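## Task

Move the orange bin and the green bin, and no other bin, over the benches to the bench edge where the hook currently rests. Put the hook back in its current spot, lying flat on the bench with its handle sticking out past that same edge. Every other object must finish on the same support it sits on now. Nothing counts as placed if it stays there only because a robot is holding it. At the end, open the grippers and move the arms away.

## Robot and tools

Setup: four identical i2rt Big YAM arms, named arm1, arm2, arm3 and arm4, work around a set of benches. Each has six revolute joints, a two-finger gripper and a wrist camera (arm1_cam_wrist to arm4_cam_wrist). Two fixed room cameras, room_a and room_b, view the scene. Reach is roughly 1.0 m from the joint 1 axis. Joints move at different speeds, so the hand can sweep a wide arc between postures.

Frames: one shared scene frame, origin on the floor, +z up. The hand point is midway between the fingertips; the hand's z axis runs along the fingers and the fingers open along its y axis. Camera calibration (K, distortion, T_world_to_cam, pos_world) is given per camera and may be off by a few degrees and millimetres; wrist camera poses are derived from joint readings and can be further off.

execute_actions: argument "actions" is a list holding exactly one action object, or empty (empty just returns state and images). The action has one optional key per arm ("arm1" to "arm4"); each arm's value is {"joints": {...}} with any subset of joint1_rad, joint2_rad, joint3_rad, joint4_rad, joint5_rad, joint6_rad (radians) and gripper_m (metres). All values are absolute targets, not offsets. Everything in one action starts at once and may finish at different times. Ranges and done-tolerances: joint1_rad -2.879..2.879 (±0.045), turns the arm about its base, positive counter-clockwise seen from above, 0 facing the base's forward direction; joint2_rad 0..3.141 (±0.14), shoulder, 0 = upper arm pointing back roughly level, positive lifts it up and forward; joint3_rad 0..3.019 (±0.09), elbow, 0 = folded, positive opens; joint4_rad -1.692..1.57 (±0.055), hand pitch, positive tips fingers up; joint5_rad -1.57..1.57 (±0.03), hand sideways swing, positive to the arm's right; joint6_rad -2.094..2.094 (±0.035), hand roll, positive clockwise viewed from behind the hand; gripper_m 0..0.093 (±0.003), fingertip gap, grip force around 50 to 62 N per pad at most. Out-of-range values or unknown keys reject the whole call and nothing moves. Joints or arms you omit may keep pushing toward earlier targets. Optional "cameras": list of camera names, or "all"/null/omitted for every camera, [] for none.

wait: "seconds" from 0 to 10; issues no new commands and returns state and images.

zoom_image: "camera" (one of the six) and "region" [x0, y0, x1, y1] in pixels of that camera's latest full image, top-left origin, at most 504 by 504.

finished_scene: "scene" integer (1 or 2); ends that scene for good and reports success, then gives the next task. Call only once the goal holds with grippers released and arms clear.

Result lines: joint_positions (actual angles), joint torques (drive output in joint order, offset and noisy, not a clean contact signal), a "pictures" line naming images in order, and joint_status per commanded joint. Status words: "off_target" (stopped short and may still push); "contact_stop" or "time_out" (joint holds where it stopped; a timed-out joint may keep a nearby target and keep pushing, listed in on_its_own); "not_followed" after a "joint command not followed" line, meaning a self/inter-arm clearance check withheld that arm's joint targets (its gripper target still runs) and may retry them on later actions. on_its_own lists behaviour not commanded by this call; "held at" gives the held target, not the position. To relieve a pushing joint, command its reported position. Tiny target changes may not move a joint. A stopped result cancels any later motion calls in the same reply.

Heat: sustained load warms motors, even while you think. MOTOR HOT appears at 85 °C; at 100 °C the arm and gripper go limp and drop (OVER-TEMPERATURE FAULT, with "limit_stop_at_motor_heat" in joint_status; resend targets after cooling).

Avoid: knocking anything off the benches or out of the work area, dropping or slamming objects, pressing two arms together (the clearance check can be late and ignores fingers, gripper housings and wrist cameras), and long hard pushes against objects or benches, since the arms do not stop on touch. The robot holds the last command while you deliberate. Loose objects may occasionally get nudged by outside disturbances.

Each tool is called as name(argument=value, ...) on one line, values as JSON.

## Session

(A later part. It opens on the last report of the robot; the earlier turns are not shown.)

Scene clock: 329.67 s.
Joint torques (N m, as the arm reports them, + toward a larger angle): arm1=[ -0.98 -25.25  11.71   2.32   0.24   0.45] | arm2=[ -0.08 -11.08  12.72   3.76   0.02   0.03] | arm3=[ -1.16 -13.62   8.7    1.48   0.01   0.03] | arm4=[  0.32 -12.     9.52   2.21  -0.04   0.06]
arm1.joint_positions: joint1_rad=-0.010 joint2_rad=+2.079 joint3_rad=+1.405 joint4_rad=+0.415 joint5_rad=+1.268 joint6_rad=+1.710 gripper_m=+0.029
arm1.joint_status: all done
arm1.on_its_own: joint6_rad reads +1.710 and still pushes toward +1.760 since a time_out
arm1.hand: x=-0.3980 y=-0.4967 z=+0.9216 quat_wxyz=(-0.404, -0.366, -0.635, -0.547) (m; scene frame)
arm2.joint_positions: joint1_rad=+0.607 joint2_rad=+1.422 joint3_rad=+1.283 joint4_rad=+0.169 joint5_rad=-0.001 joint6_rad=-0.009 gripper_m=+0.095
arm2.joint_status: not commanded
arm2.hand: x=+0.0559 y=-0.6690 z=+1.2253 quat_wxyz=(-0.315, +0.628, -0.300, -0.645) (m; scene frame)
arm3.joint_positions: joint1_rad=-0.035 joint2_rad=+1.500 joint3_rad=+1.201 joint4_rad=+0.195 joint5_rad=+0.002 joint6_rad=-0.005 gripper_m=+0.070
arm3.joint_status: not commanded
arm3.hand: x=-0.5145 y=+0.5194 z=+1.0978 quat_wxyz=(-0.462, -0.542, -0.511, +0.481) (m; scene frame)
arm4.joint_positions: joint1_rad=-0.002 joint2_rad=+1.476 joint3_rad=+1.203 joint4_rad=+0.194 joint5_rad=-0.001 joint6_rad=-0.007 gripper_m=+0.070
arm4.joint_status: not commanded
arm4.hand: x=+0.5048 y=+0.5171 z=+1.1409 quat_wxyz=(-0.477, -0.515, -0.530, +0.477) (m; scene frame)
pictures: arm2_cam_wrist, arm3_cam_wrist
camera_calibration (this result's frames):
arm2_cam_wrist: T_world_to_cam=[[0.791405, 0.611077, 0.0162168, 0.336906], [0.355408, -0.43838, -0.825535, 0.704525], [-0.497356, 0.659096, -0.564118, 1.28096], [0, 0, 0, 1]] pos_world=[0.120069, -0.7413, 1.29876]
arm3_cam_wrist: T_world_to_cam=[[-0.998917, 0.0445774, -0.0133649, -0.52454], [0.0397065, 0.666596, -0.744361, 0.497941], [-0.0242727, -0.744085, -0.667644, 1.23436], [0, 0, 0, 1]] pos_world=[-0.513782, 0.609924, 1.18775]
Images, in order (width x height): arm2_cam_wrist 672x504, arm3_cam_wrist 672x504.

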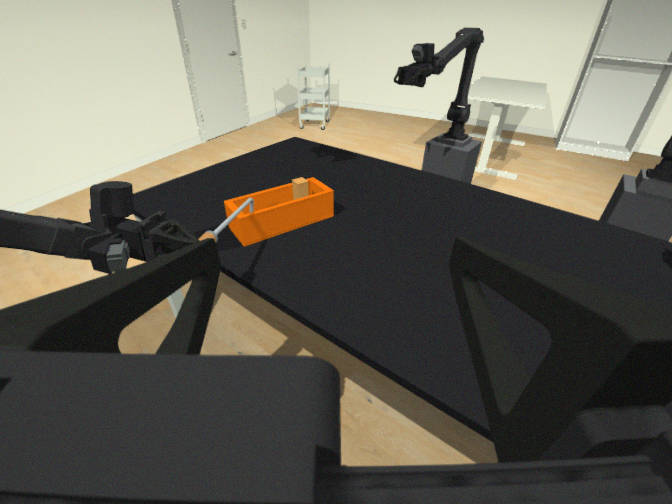

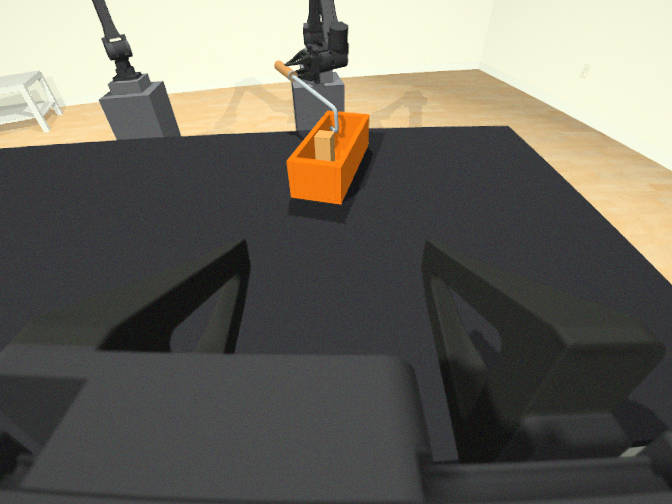

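execute_actions(actions=[{"arm1":{"joints":{"joint4_rad":0.8}},"arm2":{"joints":{"joint1_rad":0.55,"joint2_rad":1.72,"joint3_rad":0.88,"joint4_rad":0.88,"joint6_rad":1.57}}}], cameras=[])

execute_actions(actions=[{"arm1":{"joints":{"joint1_rad":-0.52,"joint2_rad":2.37,"joint3_rad":2.09,"joint4_rad":0.40,"joint5_rad":0.73,"joint6_rad":1.6}}}], cameras=["arm1_cam_wrist","arm2_cam_wrist","arm3_cam_wrist","room_b"])

Scene clock: 373.17 s.
Joint torques (N m, as the arm reports them, + toward a larger angle): arm1=[  0.02 -24.91  11.69   2.28  -0.07   0.44] | arm2=[  0.55 -10.93  11.12   3.65   0.05  -0.04] | arm3=[ -0.85 -13.68   8.69   1.51   0.02   0.04] | arm4=[  1.11 -12.29   9.52   2.04  -0.06   0.07]
arm1.joint_positions: joint1_rad=-0.010 joint2_rad=+2.079 joint3_rad=+1.405 joint4_rad=+0.762 joint5_rad=+1.268 joint6_rad=+1.709 gripper_m=+0.029
arm1.joint_status: all done
arm1.on_its_own: joint6_rad reads +1.709 and still pushes toward +1.760 since a time_out
arm1.hand: x=-0.3986 y=-0.4928 z=+0.9646 quat_wxyz=(-0.322, -0.441, -0.541, -0.640) (m; scene frame)
arm2.joint_positions: joint1_rad=+0.547 joint2_rad=+1.725 joint3_rad=+0.842 joint4_rad=+0.854 joint5_rad=-0.001 joint6_rad=+1.560 gripper_m=+0.095
arm2.joint_status: all done
arm2.hand: x=+0.0998 y=-0.6633 z=+0.9470 quat_wxyz=(+0.206, +0.220, -0.683, -0.665) (m; scene frame)
arm3.joint_positions: joint1_rad=-0.035 joint2_rad=+1.500 joint3_rad=+1.201 joint4_rad=+0.195 joint5_rad=+0.002 joint6_rad=-0.005 gripper_m=+0.070
arm3.joint_status: not commanded
arm3.hand: x=-0.5145 y=+0.5194 z=+1.0978 quat_wxyz=(-0.462, -0.542, -0.511, +0.481) (m; scene frame)
arm4.joint_positions: joint1_rad=-0.002 joint2_rad=+1.476 joint3_rad=+1.203 joint4_rad=+0.194 joint5_rad=-0.001 joint6_rad=-0.007 gripper_m=+0.070
arm4.joint_status: not commanded
arm4.hand: x=+0.5048 y=+0.5171 z=+1.1409 quat_wxyz=(-0.477, -0.515, -0.530, +0.477) (m; scene frame)
pictures: none
No camera images: the call's "cameras" was empty. Leave "cameras" out to get every camera's image.

Scene clock: 375.87 s.
Joint torques (N m, as the arm reports them, + toward a larger angle): arm1=[ -1.   -31.14  17.86   2.21  -0.14   0.44] | arm2=[  0.53 -10.75  11.16   3.61   0.04  -0.05] | arm3=[ -0.91 -13.52   8.69   1.55  -0.01   0.04] | arm4=[  0.12 -12.54   9.56   1.99  -0.1    0.09]
arm1.joint_positions: joint1_rad=-0.515 joint2_rad=+2.398 joint3_rad=+2.028 joint4_rad=+0.380 joint5_rad=+0.733 joint6_rad=+1.556 gripper_m=+0.029
arm1.joint_status: joint6_rad time_out (moved -0.152 of -0.109); the others done
arm1.on_its_own: joint6_rad reads +1.556 and still pushes toward +1.600 since a time_out
arm1.hand: x=-0.0325 y=-0.4020 z=+0.9648 quat_wxyz=(-0.380, -0.370, -0.599, -0.599) (m; scene frame)
arm2.joint_positions: joint1_rad=+0.547 joint2_rad=+1.725 joint3_rad=+0.842 joint4_rad=+0.854 joint5_rad=-0.001 joint6_rad=+1.560 gripper_m=+0.095
arm2.joint_status: not commanded
arm2.hand: x=+0.0998 y=-0.6633 z=+0.9470 quat_wxyz=(+0.206, +0.220, -0.683, -0.665) (m; scene frame)
arm3.joint_positions: joint1_rad=-0.035 joint2_rad=+1.500 joint3_rad=+1.201 joint4_rad=+0.195 joint5_rad=+0.002 joint6_rad=-0.005 gripper_m=+0.070
arm3.joint_status: not commanded
arm3.hand: x=-0.5145 y=+0.5194 z=+1.0978 quat_wxyz=(-0.462, -0.542, -0.511, +0.481) (m; scene frame)
arm4.joint_positions: joint1_rad=-0.002 joint2_rad=+1.476 joint3_rad=+1.203 joint4_rad=+0.194 joint5_rad=-0.001 joint6_rad=-0.007 gripper_m=+0.070
arm4.joint_status: not commanded
arm4.hand: x=+0.5048 y=+0.5171 z=+1.1409 quat_wxyz=(-0.477, -0.515, -0.530, +0.477) (m; scene frame)
pictures: arm1_cam_wrist, arm2_cam_wrist, arm3_cam_wrist, room_b
camera_calibration (this result's frames):
arm1_cam_wrist: T_world_to_cam=[[0.00718432, -0.00357392, -0.999968, 0.961133], [-0.876294, 0.481711, -0.00801743, 0.182353], [0.481724, 0.876323, 0.000328958, 0.498395], [0, 0, 0, 1]] pos_world=[-0.0871992, -0.521161, 0.9624]
arm2_cam_wrist: T_world_to_cam=[[0.0402448, -0.0253645, -0.998868, 0.917288], [-0.323395, -0.9462, 0.0109974, -0.59951], [-0.945408, 0.322587, -0.0462824, 0.473157], [0, 0, 0, 1]] pos_world=[0.216532, -0.696624, 0.944742]
arm3_cam_wrist: T_world_to_cam=[[-0.998917, 0.0445774, -0.0133649, -0.52454], [0.0397065, 0.666596, -0.744361, 0.497941], [-0.0242727, -0.744085, -0.667644, 1.23436], [0, 0, 0, 1]] pos_world=[-0.513782, 0.609924, 1.18775]
Images, in order (width x height): arm1_cam_wrist 672x504, arm2_cam_wrist 672x504, arm3_cam_wrist 672x504, room_b 672x504.

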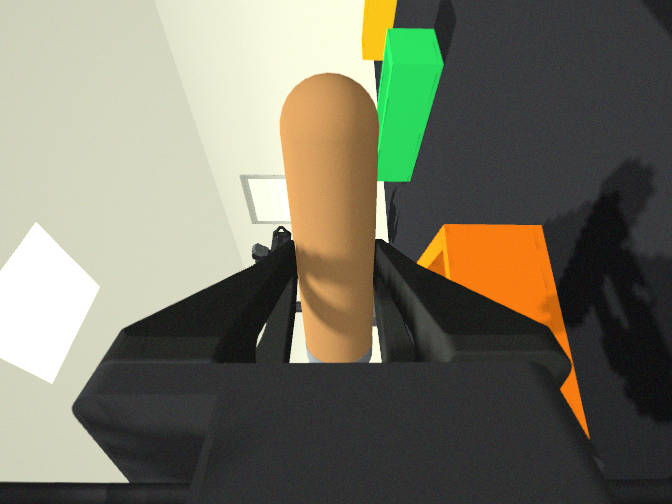

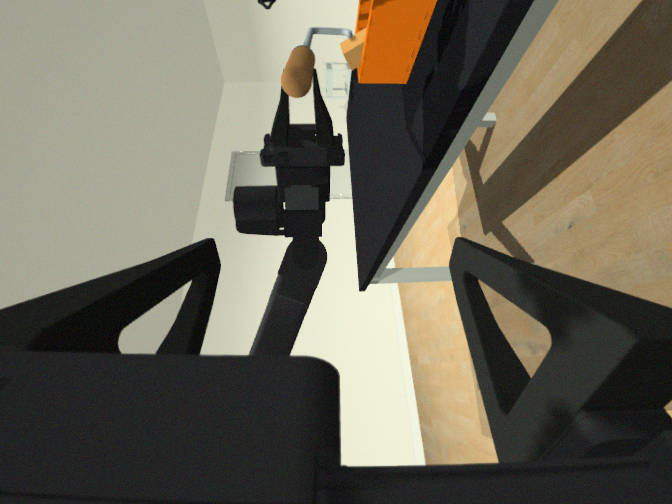

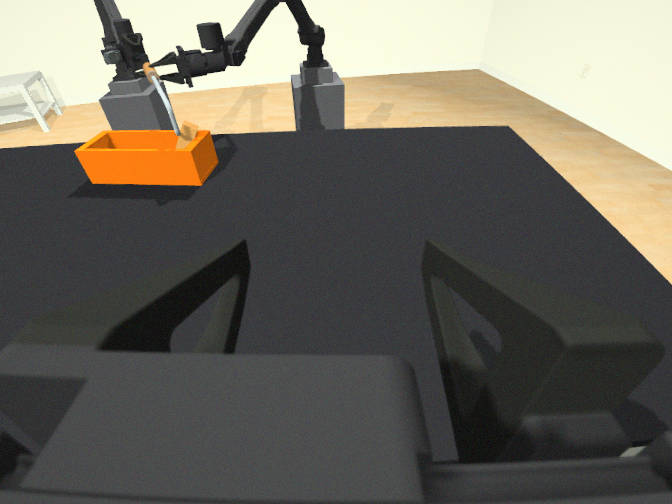

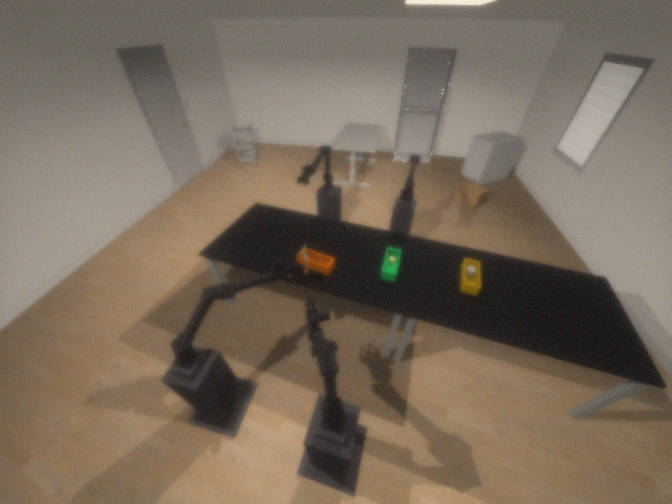

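execute_actions(actions=[{"arm2":{"joints":{"joint1_rad":0.525,"joint2_rad":2.105,"joint3_rad":1.57,"joint4_rad":0.60,"joint5_rad":0.094}}}], cameras=["arm1_cam_wrist","arm2_cam_wrist"])

Scene clock: 400.53 s.
Joint torques (N m, as the arm reports them, + toward a larger angle): arm1=[ -0.82 -31.62  17.75   1.94  -0.11   0.42] | arm2=[ -0.03 -18.01  12.95   1.81   0.13  -0.05] | arm3=[ -0.89 -13.89   8.71   1.51  -0.01   0.04] | arm4=[  0.21 -13.27   9.56   2.28  -0.02   0.1 ]
arm1.joint_positions: joint1_rad=-0.515 joint2_rad=+2.398 joint3_rad=+2.028 joint4_rad=+0.380 joint5_rad=+0.733 joint6_rad=+1.556 gripper_m=+0.029
arm1.joint_status: not commanded
arm1.on_its_own: joint6_rad reads +1.556 and still pushes toward +1.600 since a time_out
arm1.hand: x=-0.0325 y=-0.4020 z=+0.9648 quat_wxyz=(-0.380, -0.370, -0.599, -0.599) (m; scene frame)
arm2.joint_positions: joint1_rad=+0.530 joint2_rad=+2.114 joint3_rad=+1.531 joint4_rad=+0.610 joint5_rad=+0.091 joint6_rad=+1.562 gripper_m=+0.095
arm2.joint_status: all done
arm2.hand: x=+0.0078 y=-0.4787 z=+0.9713 quat_wxyz=(+0.176, +0.175, -0.675, -0.695) (m; scene frame)
arm3.joint_positions: joint1_rad=-0.035 joint2_rad=+1.500 joint3_rad=+1.201 joint4_rad=+0.195 joint5_rad=+0.002 joint6_rad=-0.005 gripper_m=+0.070
arm3.joint_status: not commanded
arm3.hand: x=-0.5145 y=+0.5194 z=+1.0978 quat_wxyz=(-0.462, -0.542, -0.511, +0.481) (m; scene frame)
arm4.joint_positions: joint1_rad=-0.002 joint2_rad=+1.476 joint3_rad=+1.203 joint4_rad=+0.194 joint5_rad=-0.001 joint6_rad=-0.007 gripper_m=+0.070
arm4.joint_status: not commanded
arm4.hand: x=+0.5048 y=+0.5171 z=+1.1409 quat_wxyz=(-0.477, -0.515, -0.530, +0.477) (m; scene frame)
pictures: arm1_cam_wrist, arm2_cam_wrist
camera_calibration (this result's frames):
arm1_cam_wrist: T_world_to_cam=[[0.00718432, -0.00357392, -0.999968, 0.961133], [-0.876294, 0.481711, -0.00801743, 0.182353], [0.481724, 0.876323, 0.000328958, 0.498395], [0, 0, 0, 1]] pos_world=[-0.0871992, -0.521161, 0.9624]
arm2_cam_wrist: T_world_to_cam=[[0.00631761, 0.0185056, -0.999809, 0.972112], [-0.425027, -0.904972, -0.0194359, -0.404776], [-0.905158, 0.425069, 0.00214813, 0.329451], [0, 0, 0, 1]] pos_world=[0.120022, -0.52434, 0.963351]
Images, in order (width x height): arm1_cam_wrist 672x504, arm2_cam_wrist 672x504.

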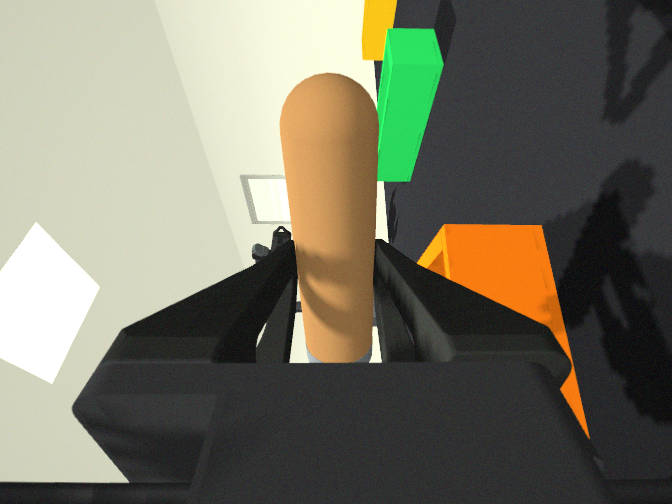

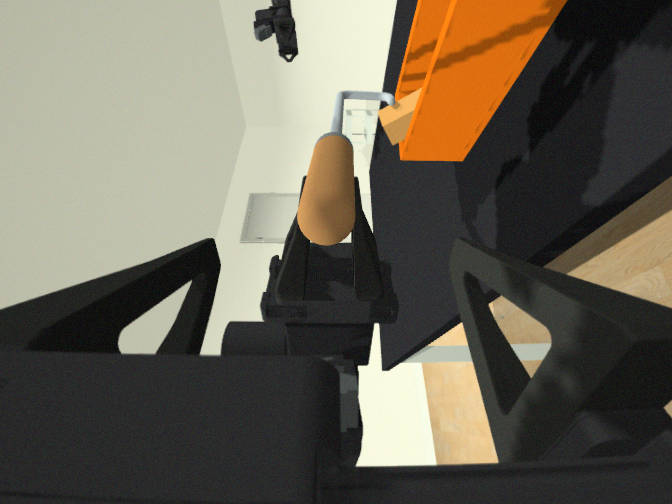

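execute_actions(actions=[{"arm2":{"joints":{"joint2_rad":2.245,"joint3_rad":1.825,"joint4_rad":0.465}}}], cameras=["arm1_cam_wrist","arm2_cam_wrist"])

Scene clock: 410.40 s.
Joint torques (N m, as the arm reports them, + toward a larger angle): arm1=[ -1.03 -31.2   17.86   1.95  -0.03   0.42] | arm2=[  0.2  -19.65  14.9    1.59   0.12  -0.06] | arm3=[ -0.93 -13.43   8.75   1.47  -0.01   0.04] | arm4=[  1.17 -12.89   9.4    2.24  -0.02   0.06]
arm1.joint_positions: joint1_rad=-0.516 joint2_rad=+2.399 joint3_rad=+2.028 joint4_rad=+0.379 joint5_rad=+0.729 joint6_rad=+1.554 gripper_m=+0.029
arm1.joint_status: not commanded
arm1.on_its_own: joint6_rad reads +1.554 and still pushes toward +1.600 since a time_out
arm1.hand: x=-0.0319 y=-0.4020 z=+0.9641 quat_wxyz=(-0.380, -0.369, -0.601, -0.599) (m; scene frame)
arm2.joint_positions: joint1_rad=+0.530 joint2_rad=+2.252 joint3_rad=+1.769 joint4_rad=+0.482 joint5_rad=+0.092 joint6_rad=+1.562 gripper_m=+0.095
arm2.joint_status: all done
arm2.hand: x=-0.0239 y=-0.4315 z=+0.9597 quat_wxyz=(+0.172, +0.179, -0.685, -0.685) (m; scene frame)
arm3.joint_positions: joint1_rad=-0.035 joint2_rad=+1.500 joint3_rad=+1.201 joint4_rad=+0.195 joint5_rad=+0.002 joint6_rad=-0.005 gripper_m=+0.070
arm3.joint_status: not commanded
arm3.hand: x=-0.5145 y=+0.5194 z=+1.0978 quat_wxyz=(-0.462, -0.542, -0.511, +0.481) (m; scene frame)
arm4.joint_positions: joint1_rad=-0.002 joint2_rad=+1.476 joint3_rad=+1.203 joint4_rad=+0.194 joint5_rad=-0.001 joint6_rad=-0.007 gripper_m=+0.070
arm4.joint_status: not commanded
arm4.hand: x=+0.5048 y=+0.5171 z=+1.1409 quat_wxyz=(-0.477, -0.515, -0.530, +0.477) (m; scene frame)
pictures: arm1_cam_wrist, arm2_cam_wrist
camera_calibration (this result's frames):
arm1_cam_wrist: T_world_to_cam=[[0.0071865, -0.00740857, -0.999947, 0.95885], [-0.877384, 0.479688, -0.00985964, 0.183836], [0.479735, 0.877408, -0.00305288, 0.501671], [0, 0, 0, 1]] pos_world=[-0.0862654, -0.521251, 0.962143]
arm2_cam_wrist: T_world_to_cam=[[0.0217635, -0.00508628, -0.99975, 0.950037], [-0.425175, -0.905099, -0.00465086, -0.390071], [-0.90485, 0.42517, -0.0218607, 0.303824], [0, 0, 0, 1]] pos_world=[0.0883903, -0.477397, 0.954628]
Images, in order (width x height): arm1_cam_wrist 672x504, arm2_cam_wrist 672x504.

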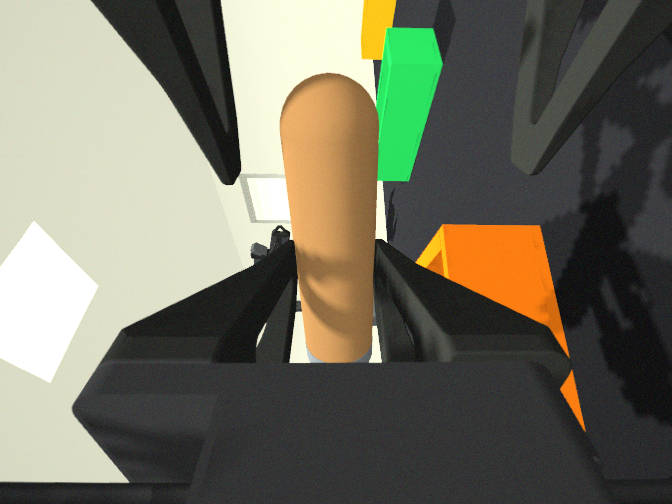

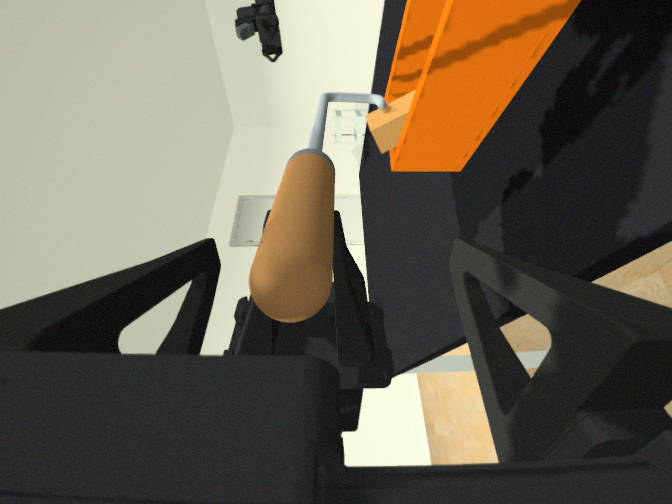

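execute_actions(actions=[{"arm2":{"joints":{"joint3_rad":1.866,"joint4_rad":0.428}}}], cameras=["arm1_cam_wrist","arm2_cam_wrist"])

Scene clock: 416.07 s.
Joint torques (N m, as the arm reports them, + toward a larger angle): arm1=[ -1.06 -30.63  17.61   1.96   0.     0.42] | arm2=[  0.18 -19.63  15.06   1.5    0.1   -0.05] | arm3=[ -1.19 -13.63   8.7    1.47   0.     0.05] | arm4=[  0.88 -12.32   9.36   2.29  -0.06   0.05]
arm1.joint_positions: joint1_rad=-0.516 joint2_rad=+2.399 joint3_rad=+2.028 joint4_rad=+0.379 joint5_rad=+0.729 joint6_rad=+1.554 gripper_m=+0.029
arm1.joint_status: not commanded
arm1.on_its_own: joint6_rad reads +1.554 and still pushes toward +1.600 since a time_out
arm1.hand: x=-0.0319 y=-0.4020 z=+0.9641 quat_wxyz=(-0.380, -0.369, -0.601, -0.599) (m; scene frame)
arm2.joint_positions: joint1_rad=+0.530 joint2_rad=+2.252 joint3_rad=+1.809 joint4_rad=+0.445 joint5_rad=+0.092 joint6_rad=+1.562 gripper_m=+0.095
arm2.joint_status: all done
arm2.hand: x=-0.0277 y=-0.4259 z=+0.9743 quat_wxyz=(+0.173, +0.178, -0.683, -0.687) (m; scene frame)
arm3.joint_positions: joint1_rad=-0.035 joint2_rad=+1.500 joint3_rad=+1.201 joint4_rad=+0.195 joint5_rad=+0.002 joint6_rad=-0.005 gripper_m=+0.070
arm3.joint_status: not commanded
arm3.hand: x=-0.5145 y=+0.5194 z=+1.0978 quat_wxyz=(-0.462, -0.542, -0.511, +0.481) (m; scene frame)
arm4.joint_positions: joint1_rad=-0.002 joint2_rad=+1.476 joint3_rad=+1.203 joint4_rad=+0.194 joint5_rad=-0.001 joint6_rad=-0.007 gripper_m=+0.070
arm4.joint_status: not commanded
arm4.hand: x=+0.5048 y=+0.5171 z=+1.1409 quat_wxyz=(-0.477, -0.515, -0.530, +0.477) (m; scene frame)
pictures: arm1_cam_wrist, arm2_cam_wrist
camera_calibration (this result's frames):
arm1_cam_wrist: T_world_to_cam=[[0.0071865, -0.00740857, -0.999947, 0.95885], [-0.877384, 0.479688, -0.00985964, 0.183836], [0.479735, 0.877408, -0.00305288, 0.501671], [0, 0, 0, 1]] pos_world=[-0.0862654, -0.521251, 0.962143]
arm2_cam_wrist: T_world_to_cam=[[0.019631, -0.00192429, -0.999805, 0.96611], [-0.425188, -0.905081, -0.00660649, -0.384583], [-0.904892, 0.425235, -0.0185858, 0.295115], [0, 0, 0, 1]] pos_world=[0.0845615, -0.471713, 0.968867]
Images, in order (width x height): arm1_cam_wrist 672x504, arm2_cam_wrist 672x504.

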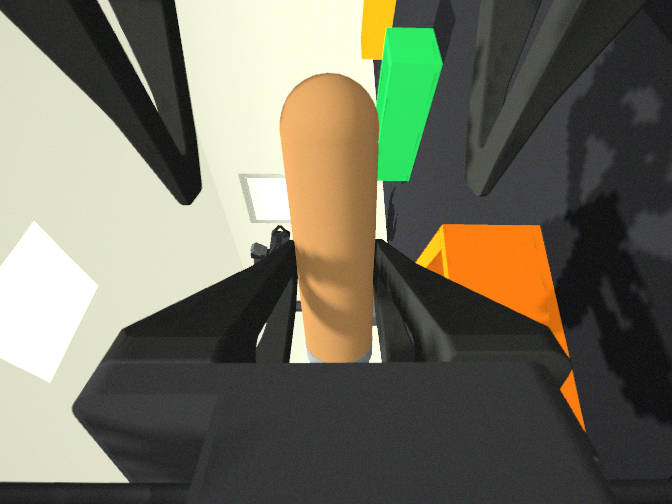

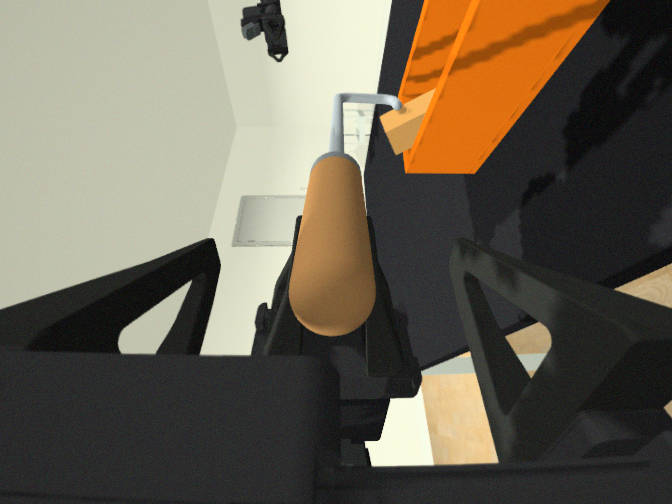

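Centered. Close arm2.

execute_actions(actions=[{"arm2":{"joints":{"gripper_m":0.0}}}], cameras=["arm1_cam_wrist","arm2_cam_wrist"])

Scene clock: 419.50 s.
Joint torques (N m, as the arm reports them, + toward a larger angle): arm1=[ -1.   -30.88  17.83   2.31  -0.03   0.41] | arm2=[  0.24 -19.77  15.04   1.65   0.11  -0.07] | arm3=[ -1.1  -13.44   8.69   1.52   0.02   0.02] | arm4=[  1.15 -12.11   9.47   2.16  -0.1    0.05]
arm1.joint_positions: joint1_rad=-0.516 joint2_rad=+2.399 joint3_rad=+2.028 joint4_rad=+0.378 joint5_rad=+0.730 joint6_rad=+1.554 gripper_m=+0.029
arm1.joint_status: not commanded
arm1.on_its_own: joint6_rad reads +1.554 and still pushes toward +1.600 since a time_out
arm1.hand: x=-0.0318 y=-0.4021 z=+0.9640 quat_wxyz=(-0.381, -0.369, -0.601, -0.598) (m; scene frame)
arm2.joint_positions: joint1_rad=+0.530 joint2_rad=+2.252 joint3_rad=+1.809 joint4_rad=+0.444 joint5_rad=+0.092 joint6_rad=+1.562 gripper_m=+0.029
arm2.joint_status: gripper_m off_target (ended at +0.029, target +0.000)
arm2.hand: x=-0.0277 y=-0.4258 z=+0.9742 quat_wxyz=(+0.173, +0.178, -0.684, -0.686) (m; scene frame)
arm3.joint_positions: joint1_rad=-0.035 joint2_rad=+1.500 joint3_rad=+1.201 joint4_rad=+0.195 joint5_rad=+0.002 joint6_rad=-0.005 gripper_m=+0.070
arm3.joint_status: not commanded
arm3.hand: x=-0.5145 y=+0.5194 z=+1.0978 quat_wxyz=(-0.462, -0.542, -0.511, +0.481) (m; scene frame)
arm4.joint_positions: joint1_rad=-0.002 joint2_rad=+1.476 joint3_rad=+1.203 joint4_rad=+0.194 joint5_rad=-0.001 joint6_rad=-0.007 gripper_m=+0.070
arm4.joint_status: not commanded
arm4.hand: x=+0.5048 y=+0.5171 z=+1.1409 quat_wxyz=(-0.477, -0.515, -0.530, +0.477) (m; scene frame)
pictures: arm1_cam_wrist, arm2_cam_wrist
camera_calibration (this result's frames):
arm1_cam_wrist: T_world_to_cam=[[0.00689389, -0.00811566, -0.999943, 0.958398], [-0.877202, 0.480018, -0.00994356, 0.184108], [0.480071, 0.877221, -0.00380989, 0.502373], [0, 0, 0, 1]] pos_world=[-0.0862823, -0.52129, 0.962088]
arm2_cam_wrist: T_world_to_cam=[[0.0199348, -0.00306429, -0.999797, 0.965476], [-0.42553, -0.904926, -0.00571108, -0.385315], [-0.904725, 0.425558, -0.0193435, 0.295977], [0, 0, 0, 1]] pos_world=[0.0845681, -0.471678, 0.968804]
Images, in order (width x height): arm1_cam_wrist 672x504, arm2_cam_wrist 672x504.

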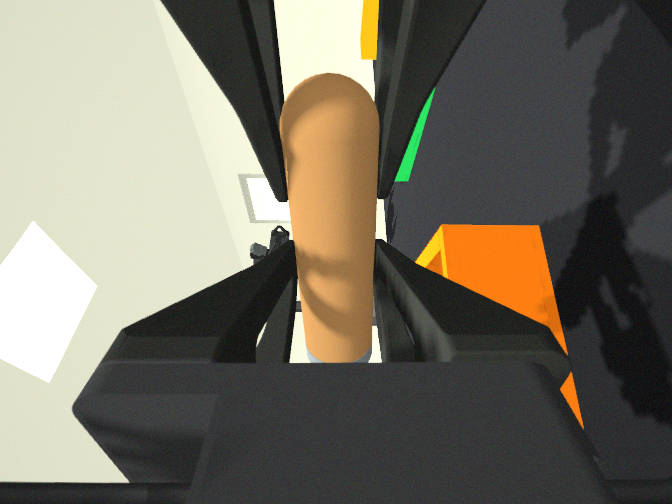

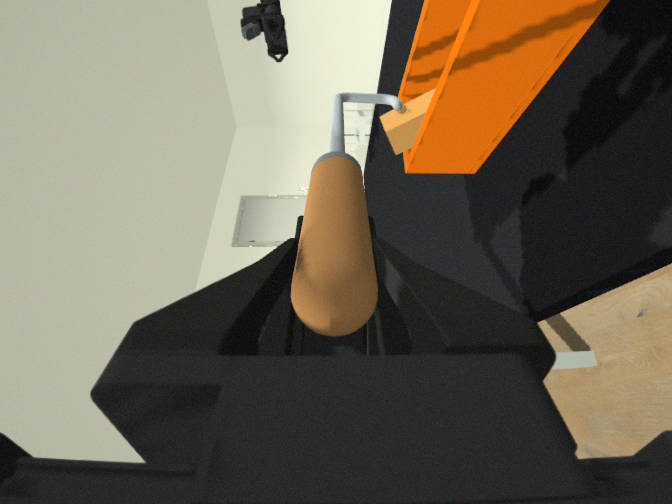

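execute_actions(actions=[{"arm1":{"joints":{"gripper_m":0.093}}}], cameras=["arm2_cam_wrist"])

execute_actions(actions=[{"arm1":{"joints":{"joint1_rad":0.1}}}], cameras=["arm1_cam_wrist","arm2_cam_wrist","arm3_cam_wrist"])

Scene clock: 425.20 s.
Joint torques (N m, as the arm reports them, + toward a larger angle): arm1=[ -0.78 -30.5   17.23   1.83  -0.1    0.05] | arm2=[ -0.03 -20.62  15.13   2.47  -0.1   -0.1 ] | arm3=[ -1.08 -13.68   8.7    1.57   0.03   0.01] | arm4=[  0.41 -12.15   9.5    2.59  -0.03   0.04]
arm1.joint_positions: joint1_rad=-0.517 joint2_rad=+2.392 joint3_rad=+2.035 joint4_rad=+0.381 joint5_rad=+0.731 joint6_rad=+1.585 gripper_m=+0.093
arm1.joint_status: all done
arm1.hand: x=-0.0310 y=-0.4022 z=+0.9742 quat_wxyz=(-0.371, -0.380, -0.589, -0.609) (m; scene frame)
arm2.joint_positions: joint1_rad=+0.529 joint2_rad=+2.263 joint3_rad=+1.809 joint4_rad=+0.426 joint5_rad=+0.097 joint6_rad=+1.562 gripper_m=+0.029
arm2.joint_status: not commanded
arm2.hand: x=-0.0271 y=-0.4245 z=+0.9597 quat_wxyz=(+0.167, +0.180, -0.694, -0.677) (m; scene frame)
arm3.joint_positions: joint1_rad=-0.035 joint2_rad=+1.500 joint3_rad=+1.201 joint4_rad=+0.195 joint5_rad=+0.002 joint6_rad=-0.005 gripper_m=+0.070
arm3.joint_status: not commanded
arm3.hand: x=-0.5145 y=+0.5194 z=+1.0978 quat_wxyz=(-0.462, -0.542, -0.511, +0.481) (m; scene frame)
arm4.joint_positions: joint1_rad=-0.002 joint2_rad=+1.476 joint3_rad=+1.203 joint4_rad=+0.194 joint5_rad=-0.001 joint6_rad=-0.007 gripper_m=+0.070
arm4.joint_status: not commanded
arm4.hand: x=+0.5048 y=+0.5171 z=+1.1409 quat_wxyz=(-0.477, -0.515, -0.530, +0.477) (m; scene frame)
pictures: arm2_cam_wrist
camera_calibration (this result's frames):
arm2_cam_wrist: T_world_to_cam=[[0.0363199, -0.0275209, -0.998961, 0.940246], [-0.430378, -0.902602, 0.00921865, -0.397453], [-0.901918, 0.429596, -0.0446267, 0.321697], [0, 0, 0, 1]] pos_world=[0.0849396, -0.471065, 0.957289]
Images, in order (width x height): arm2_cam_wrist 672x504.

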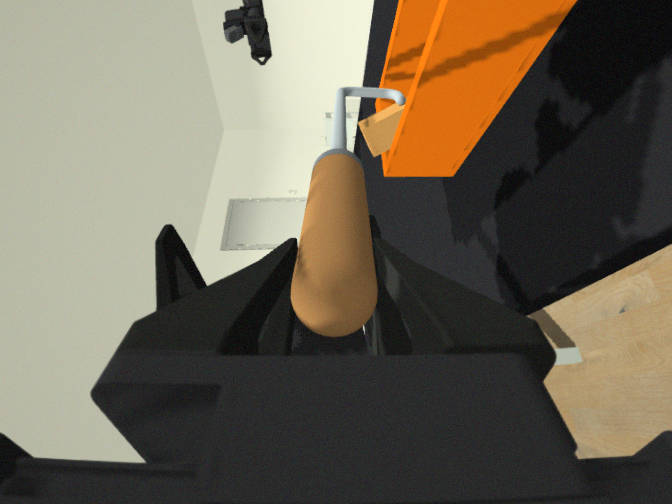

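Scene clock: 427.27 s.
Joint torques (N m, as the arm reports them, + toward a larger angle): arm1=[ -0.65 -29.24  15.4    1.84  -0.02   0.01] | arm2=[  0.29 -21.68  14.99   2.71  -0.17  -0.06] | arm3=[ -0.91 -13.57   8.7    1.57   0.03   0.04] | arm4=[  0.32 -12.19   9.47   2.02  -0.1    0.07]
arm1.joint_positions: joint1_rad=+0.103 joint2_rad=+2.383 joint3_rad=+2.053 joint4_rad=+0.385 joint5_rad=+0.730 joint6_rad=+1.590 gripper_m=+0.093
arm1.joint_status: all done
arm1.hand: x=-0.5758 y=-0.2873 z=+0.9922 quat_wxyz=(-0.160, -0.189, -0.667, -0.703) (m; scene frame)
arm2.joint_positions: joint1_rad=+0.524 joint2_rad=+2.273 joint3_rad=+1.809 joint4_rad=+0.419 joint5_rad=+0.098 joint6_rad=+1.562 gripper_m=+0.029
arm2.joint_status: not commanded
arm2.hand: x=-0.0232 y=-0.4212 z=+0.9494 quat_wxyz=(+0.163, +0.179, -0.700, -0.672) (m; scene frame)
arm3.joint_positions: joint1_rad=-0.035 joint2_rad=+1.500 joint3_rad=+1.201 joint4_rad=+0.195 joint5_rad=+0.002 joint6_rad=-0.005 gripper_m=+0.070
arm3.joint_status: not commanded
arm3.hand: x=-0.5145 y=+0.5194 z=+1.0978 quat_wxyz=(-0.462, -0.542, -0.511, +0.481) (m; scene frame)
arm4.joint_positions: joint1_rad=-0.002 joint2_rad=+1.476 joint3_rad=+1.203 joint4_rad=+0.194 joint5_rad=-0.001 joint6_rad=-0.007 gripper_m=+0.070
arm4.joint_status: not commanded
arm4.hand: x=+0.5048 y=+0.5171 z=+1.1409 quat_wxyz=(-0.477, -0.515, -0.530, +0.477) (m; scene frame)
pictures: arm1_cam_wrist, arm2_cam_wrist, arm3_cam_wrist
camera_calibration (this result's frames):
arm1_cam_wrist: T_world_to_cam=[[-0.0331545, 0.0597013, -0.997666, 0.985423], [-0.992582, -0.11879, 0.0258771, -0.621903], [-0.116967, 0.991123, 0.0631969, 0.285374], [0, 0, 0, 1]] pos_world=[-0.551239, -0.415548, 0.981181]
arm2_cam_wrist: T_world_to_cam=[[0.0452486, -0.041379, -0.998118, 0.923428], [-0.436683, -0.899445, 0.0174918, -0.399397], [-0.898477, 0.43507, -0.0587681, 0.339213], [0, 0, 0, 1]] pos_world=[0.0885814, -0.468607, 0.948612]
arm3_cam_wrist: T_world_to_cam=[[-0.998917, 0.0445774, -0.0133649, -0.52454], [0.0397065, 0.666596, -0.744361, 0.497941], [-0.0242727, -0.744085, -0.667644, 1.23436], [0, 0, 0, 1]] pos_world=[-0.513782, 0.609924, 1.18775]
Images, in order (width x height): arm1_cam_wrist 672x504, arm2_cam_wrist 672x504, arm3_cam_wrist 672x504.

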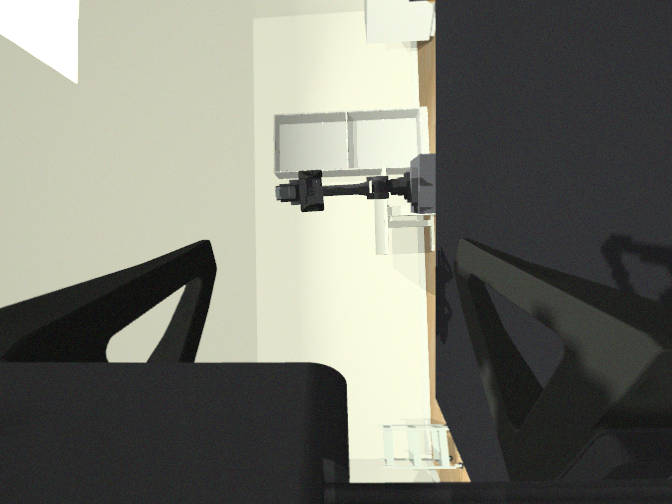

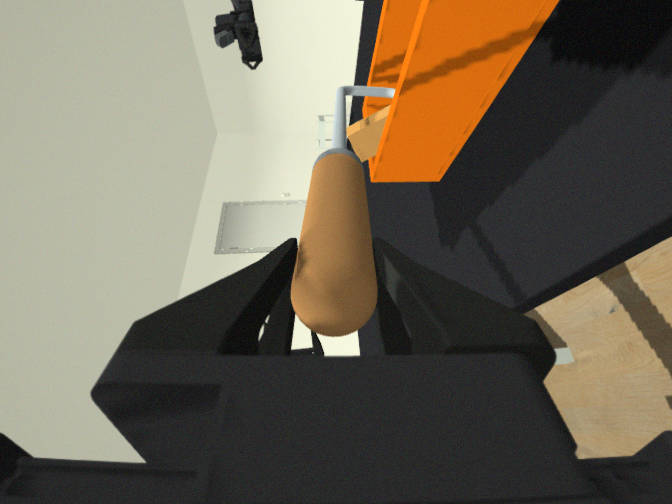

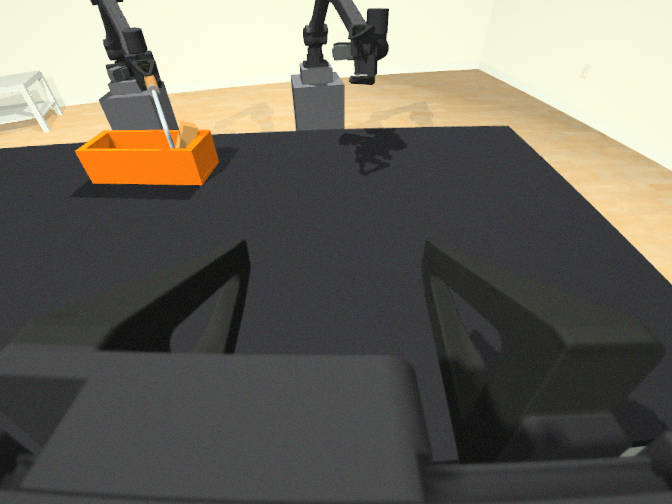

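execute_actions(actions=[{"arm2":{"joints":{"joint2_rad":2.185,"joint3_rad":1.635,"joint4_rad":0.59}},"arm1":{"joints":{"joint2_rad":2.15,"joint3_rad":2.0,"joint4_rad":-0.4,"joint5_rad":0}}}], cameras=[])

execute_actions(actions=[{"arm2":{"joints":{"joint2_rad":2.055,"joint3_rad":1.395,"joint4_rad":0.70}}}], cameras=["arm2_cam_wrist","arm3_cam_wrist"])

Scene clock: 441.30 s.
Joint torques (N m, as the arm reports them, + toward a larger angle): arm1=[ -1.4  -25.24  13.34   1.19  -0.04   0.1 ] | arm2=[  0.65 -22.41  10.67   3.92  -0.21  -0.08] | arm3=[ -1.2  -13.77   8.68   1.5    0.01   0.03] | arm4=[  0.64 -12.72   9.62   2.15  -0.04   0.07]
arm1.joint_positions: joint1_rad=+0.103 joint2_rad=+2.142 joint3_rad=+1.990 joint4_rad=-0.394 joint5_rad=+0.003 joint6_rad=+1.590 gripper_m=+0.093
arm1.joint_status: all done
arm1.hand: x=-0.6789 y=-0.3477 z=+0.9896 quat_wxyz=(+0.059, +0.092, -0.868, -0.485) (m; scene frame)
arm2.joint_positions: joint1_rad=+0.524 joint2_rad=+2.236 joint3_rad=+1.623 joint4_rad=+0.556 joint5_rad=+0.100 joint6_rad=+1.563 gripper_m=+0.029
arm2.joint_status: all done
arm2.hand: x=-0.0013 y=-0.4531 z=+0.9081 quat_wxyz=(+0.161, +0.180, -0.704, -0.667) (m; scene frame)
arm3.joint_positions: joint1_rad=-0.035 joint2_rad=+1.500 joint3_rad=+1.201 joint4_rad=+0.195 joint5_rad=+0.002 joint6_rad=-0.005 gripper_m=+0.070
arm3.joint_status: not commanded
arm3.hand: x=-0.5145 y=+0.5194 z=+1.0978 quat_wxyz=(-0.462, -0.542, -0.511, +0.481) (m; scene frame)
arm4.joint_positions: joint1_rad=-0.002 joint2_rad=+1.476 joint3_rad=+1.203 joint4_rad=+0.194 joint5_rad=-0.001 joint6_rad=-0.007 gripper_m=+0.070
arm4.joint_status: not commanded
arm4.hand: x=+0.5048 y=+0.5171 z=+1.1409 quat_wxyz=(-0.477, -0.515, -0.530, +0.477) (m; scene frame)
pictures: none
No camera images: the call's "cameras" was empty. Leave "cameras" out to get every camera's image.

Scene clock: 442.20 s.
Joint torques (N m, as the arm reports them, + toward a larger angle): arm1=[ -0.86 -25.61  13.31   1.17  -0.06   0.02] | arm2=[  0.18 -19.96  10.09   4.45  -0.07  -0.07] | arm3=[ -0.61 -13.82   8.7    1.54   0.04   0.03] | arm4=[  0.95 -11.92   9.67   2.35  -0.09   0.06]
arm1.joint_positions: joint1_rad=+0.103 joint2_rad=+2.142 joint3_rad=+1.990 joint4_rad=-0.394 joint5_rad=+0.003 joint6_rad=+1.590 gripper_m=+0.093
arm1.joint_status: not commanded
arm1.hand: x=-0.6789 y=-0.3477 z=+0.9896 quat_wxyz=(+0.059, +0.092, -0.868, -0.485) (m; scene frame)
arm2.joint_positions: joint1_rad=+0.524 joint2_rad=+2.101 joint3_rad=+1.382 joint4_rad=+0.653 joint5_rad=+0.096 joint6_rad=+1.563 gripper_m=+0.029
arm2.joint_status: all done
arm2.hand: x=+0.0326 y=-0.5052 z=+0.9103 quat_wxyz=(+0.161, +0.182, -0.707, -0.664) (m; scene frame)
arm3.joint_positions: joint1_rad=-0.035 joint2_rad=+1.500 joint3_rad=+1.201 joint4_rad=+0.195 joint5_rad=+0.002 joint6_rad=-0.005 gripper_m=+0.070
arm3.joint_status: not commanded
arm3.hand: x=-0.5145 y=+0.5194 z=+1.0978 quat_wxyz=(-0.462, -0.542, -0.511, +0.481) (m; scene frame)
arm4.joint_positions: joint1_rad=-0.002 joint2_rad=+1.476 joint3_rad=+1.203 joint4_rad=+0.194 joint5_rad=-0.001 joint6_rad=-0.007 gripper_m=+0.070
arm4.joint_status: not commanded
arm4.hand: x=+0.5048 y=+0.5171 z=+1.1409 quat_wxyz=(-0.477, -0.515, -0.530, +0.477) (m; scene frame)
pictures: arm2_cam_wrist, arm3_cam_wrist
camera_calibration (this result's frames):
arm2_cam_wrist: T_world_to_cam=[[0.0569231, -0.0595828, -0.996599, 0.867473], [-0.435253, -0.899843, 0.0289376, -0.46052], [-0.898507, 0.432125, -0.0771555, 0.438834], [0, 0, 0, 1]] pos_world=[0.144474, -0.55234, 0.911708]
arm3_cam_wrist: T_world_to_cam=[[-0.998917, 0.0445774, -0.0133649, -0.52454], [0.0397065, 0.666596, -0.744361, 0.497941], [-0.0242727, -0.744085, -0.667644, 1.23436], [0, 0, 0, 1]] pos_world=[-0.513782, 0.609924, 1.18775]
Images, in order (width x height): arm2_cam_wrist 672x504, arm3_cam_wrist 672x504.

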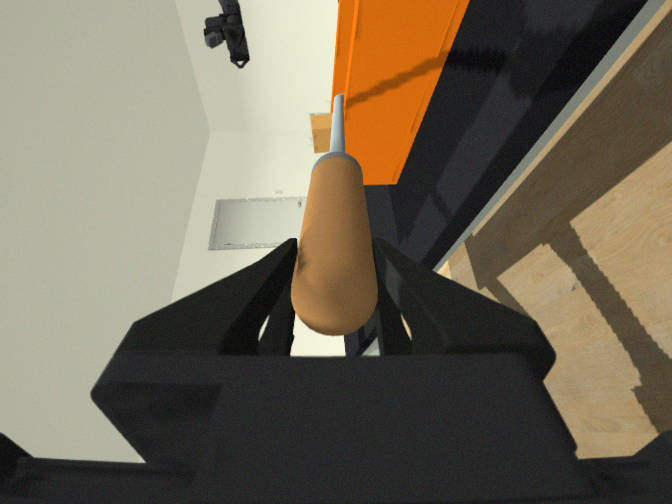

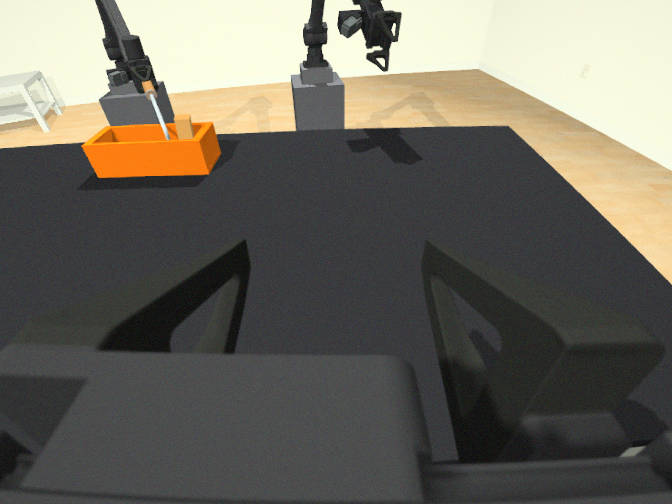

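execute_actions(actions=[{"arm2":{"joints":{"joint2_rad":1.90,"joint3_rad":1.145,"joint4_rad":0.82}}}], cameras=["arm2_cam_wrist","arm3_cam_wrist","room_b"])

Scene clock: 447.47 s.
Joint torques (N m, as the arm reports them, + toward a larger angle): arm1=[ -1.01 -25.34  13.53   1.11  -0.08   0.03] | arm2=[  0.3  -17.81  10.04   5.26  -0.07  -0.08] | arm3=[ -1.05 -13.59   8.68   1.55   0.     0.02] | arm4=[  1.28 -12.53   9.61   2.05  -0.03   0.02]
arm1.joint_positions: joint1_rad=+0.103 joint2_rad=+2.142 joint3_rad=+1.990 joint4_rad=-0.394 joint5_rad=+0.003 joint6_rad=+1.590 gripper_m=+0.093
arm1.joint_status: not commanded
arm1.hand: x=-0.6789 y=-0.3477 z=+0.9896 quat_wxyz=(+0.059, +0.092, -0.868, -0.485) (m; scene frame)
arm2.joint_positions: joint1_rad=+0.524 joint2_rad=+1.952 joint3_rad=+1.123 joint4_rad=+0.756 joint5_rad=+0.096 joint6_rad=+1.563 gripper_m=+0.029
arm2.joint_status: joint4_rad time_out (moved +0.103 of +0.167); the others done
arm2.on_its_own: joint4_rad reads +0.756 and still pushes toward +0.820 since a time_out
arm2.hand: x=+0.0746 y=-0.5682 z=+0.9124 quat_wxyz=(+0.160, +0.183, -0.709, -0.662) (m; scene frame)
arm3.joint_positions: joint1_rad=-0.035 joint2_rad=+1.500 joint3_rad=+1.201 joint4_rad=+0.195 joint5_rad=+0.002 joint6_rad=-0.005 gripper_m=+0.070
arm3.joint_status: not commanded
arm3.hand: x=-0.5145 y=+0.5194 z=+1.0978 quat_wxyz=(-0.462, -0.542, -0.511, +0.481) (m; scene frame)
arm4.joint_positions: joint1_rad=-0.002 joint2_rad=+1.476 joint3_rad=+1.203 joint4_rad=+0.194 joint5_rad=-0.001 joint6_rad=-0.007 gripper_m=+0.070
arm4.joint_status: not commanded
arm4.hand: x=+0.5048 y=+0.5171 z=+1.1409 quat_wxyz=(-0.477, -0.515, -0.530, +0.477) (m; scene frame)
pictures: arm2_cam_wrist, arm3_cam_wrist, room_b
camera_calibration (this result's frames):
arm2_cam_wrist: T_world_to_cam=[[0.0609243, -0.0655941, -0.995985, 0.859153], [-0.435374, -0.899658, 0.0326183, -0.502307], [-0.898186, 0.431639, -0.0833691, 0.509338], [0, 0, 0, 1]] pos_world=[0.186445, -0.6154, 0.914551]
arm3_cam_wrist: T_world_to_cam=[[-0.998917, 0.0445774, -0.0133649, -0.52454], [0.0397065, 0.666596, -0.744361, 0.497941], [-0.0242727, -0.744085, -0.667644, 1.23436], [0, 0, 0, 1]] pos_world=[-0.513782, 0.609924, 1.18775]
Images, in order (width x height): arm2_cam_wrist 672x504, arm3_cam_wrist 672x504, room_b 672x504.

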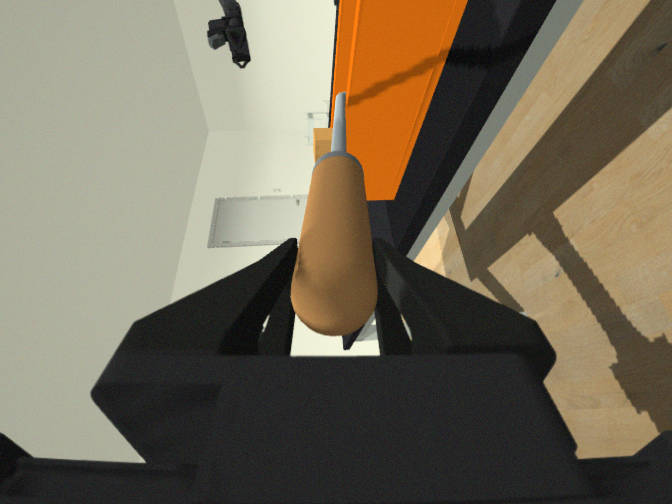

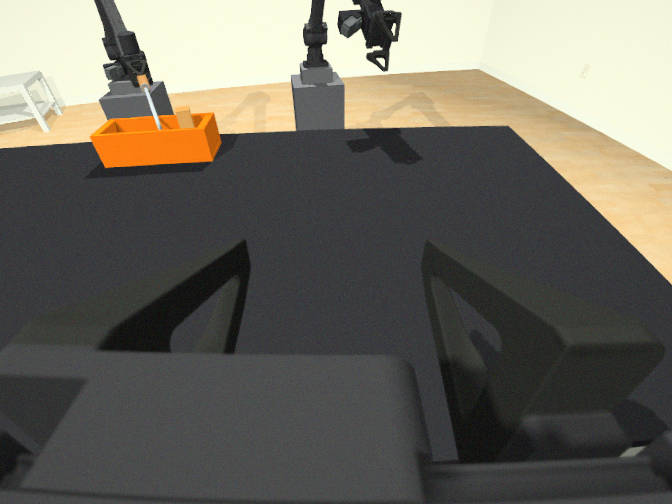

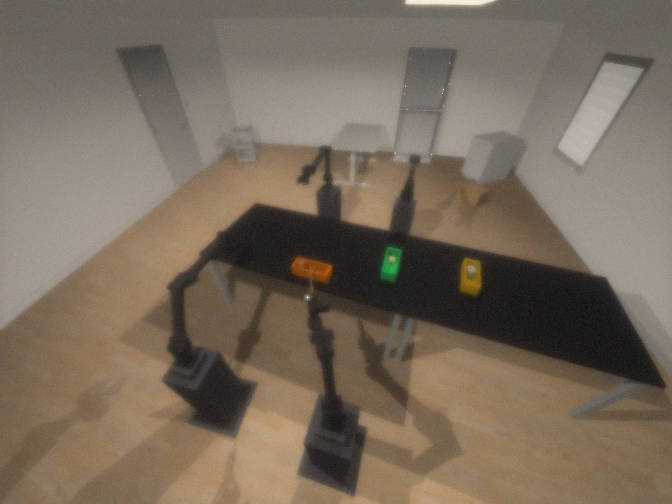

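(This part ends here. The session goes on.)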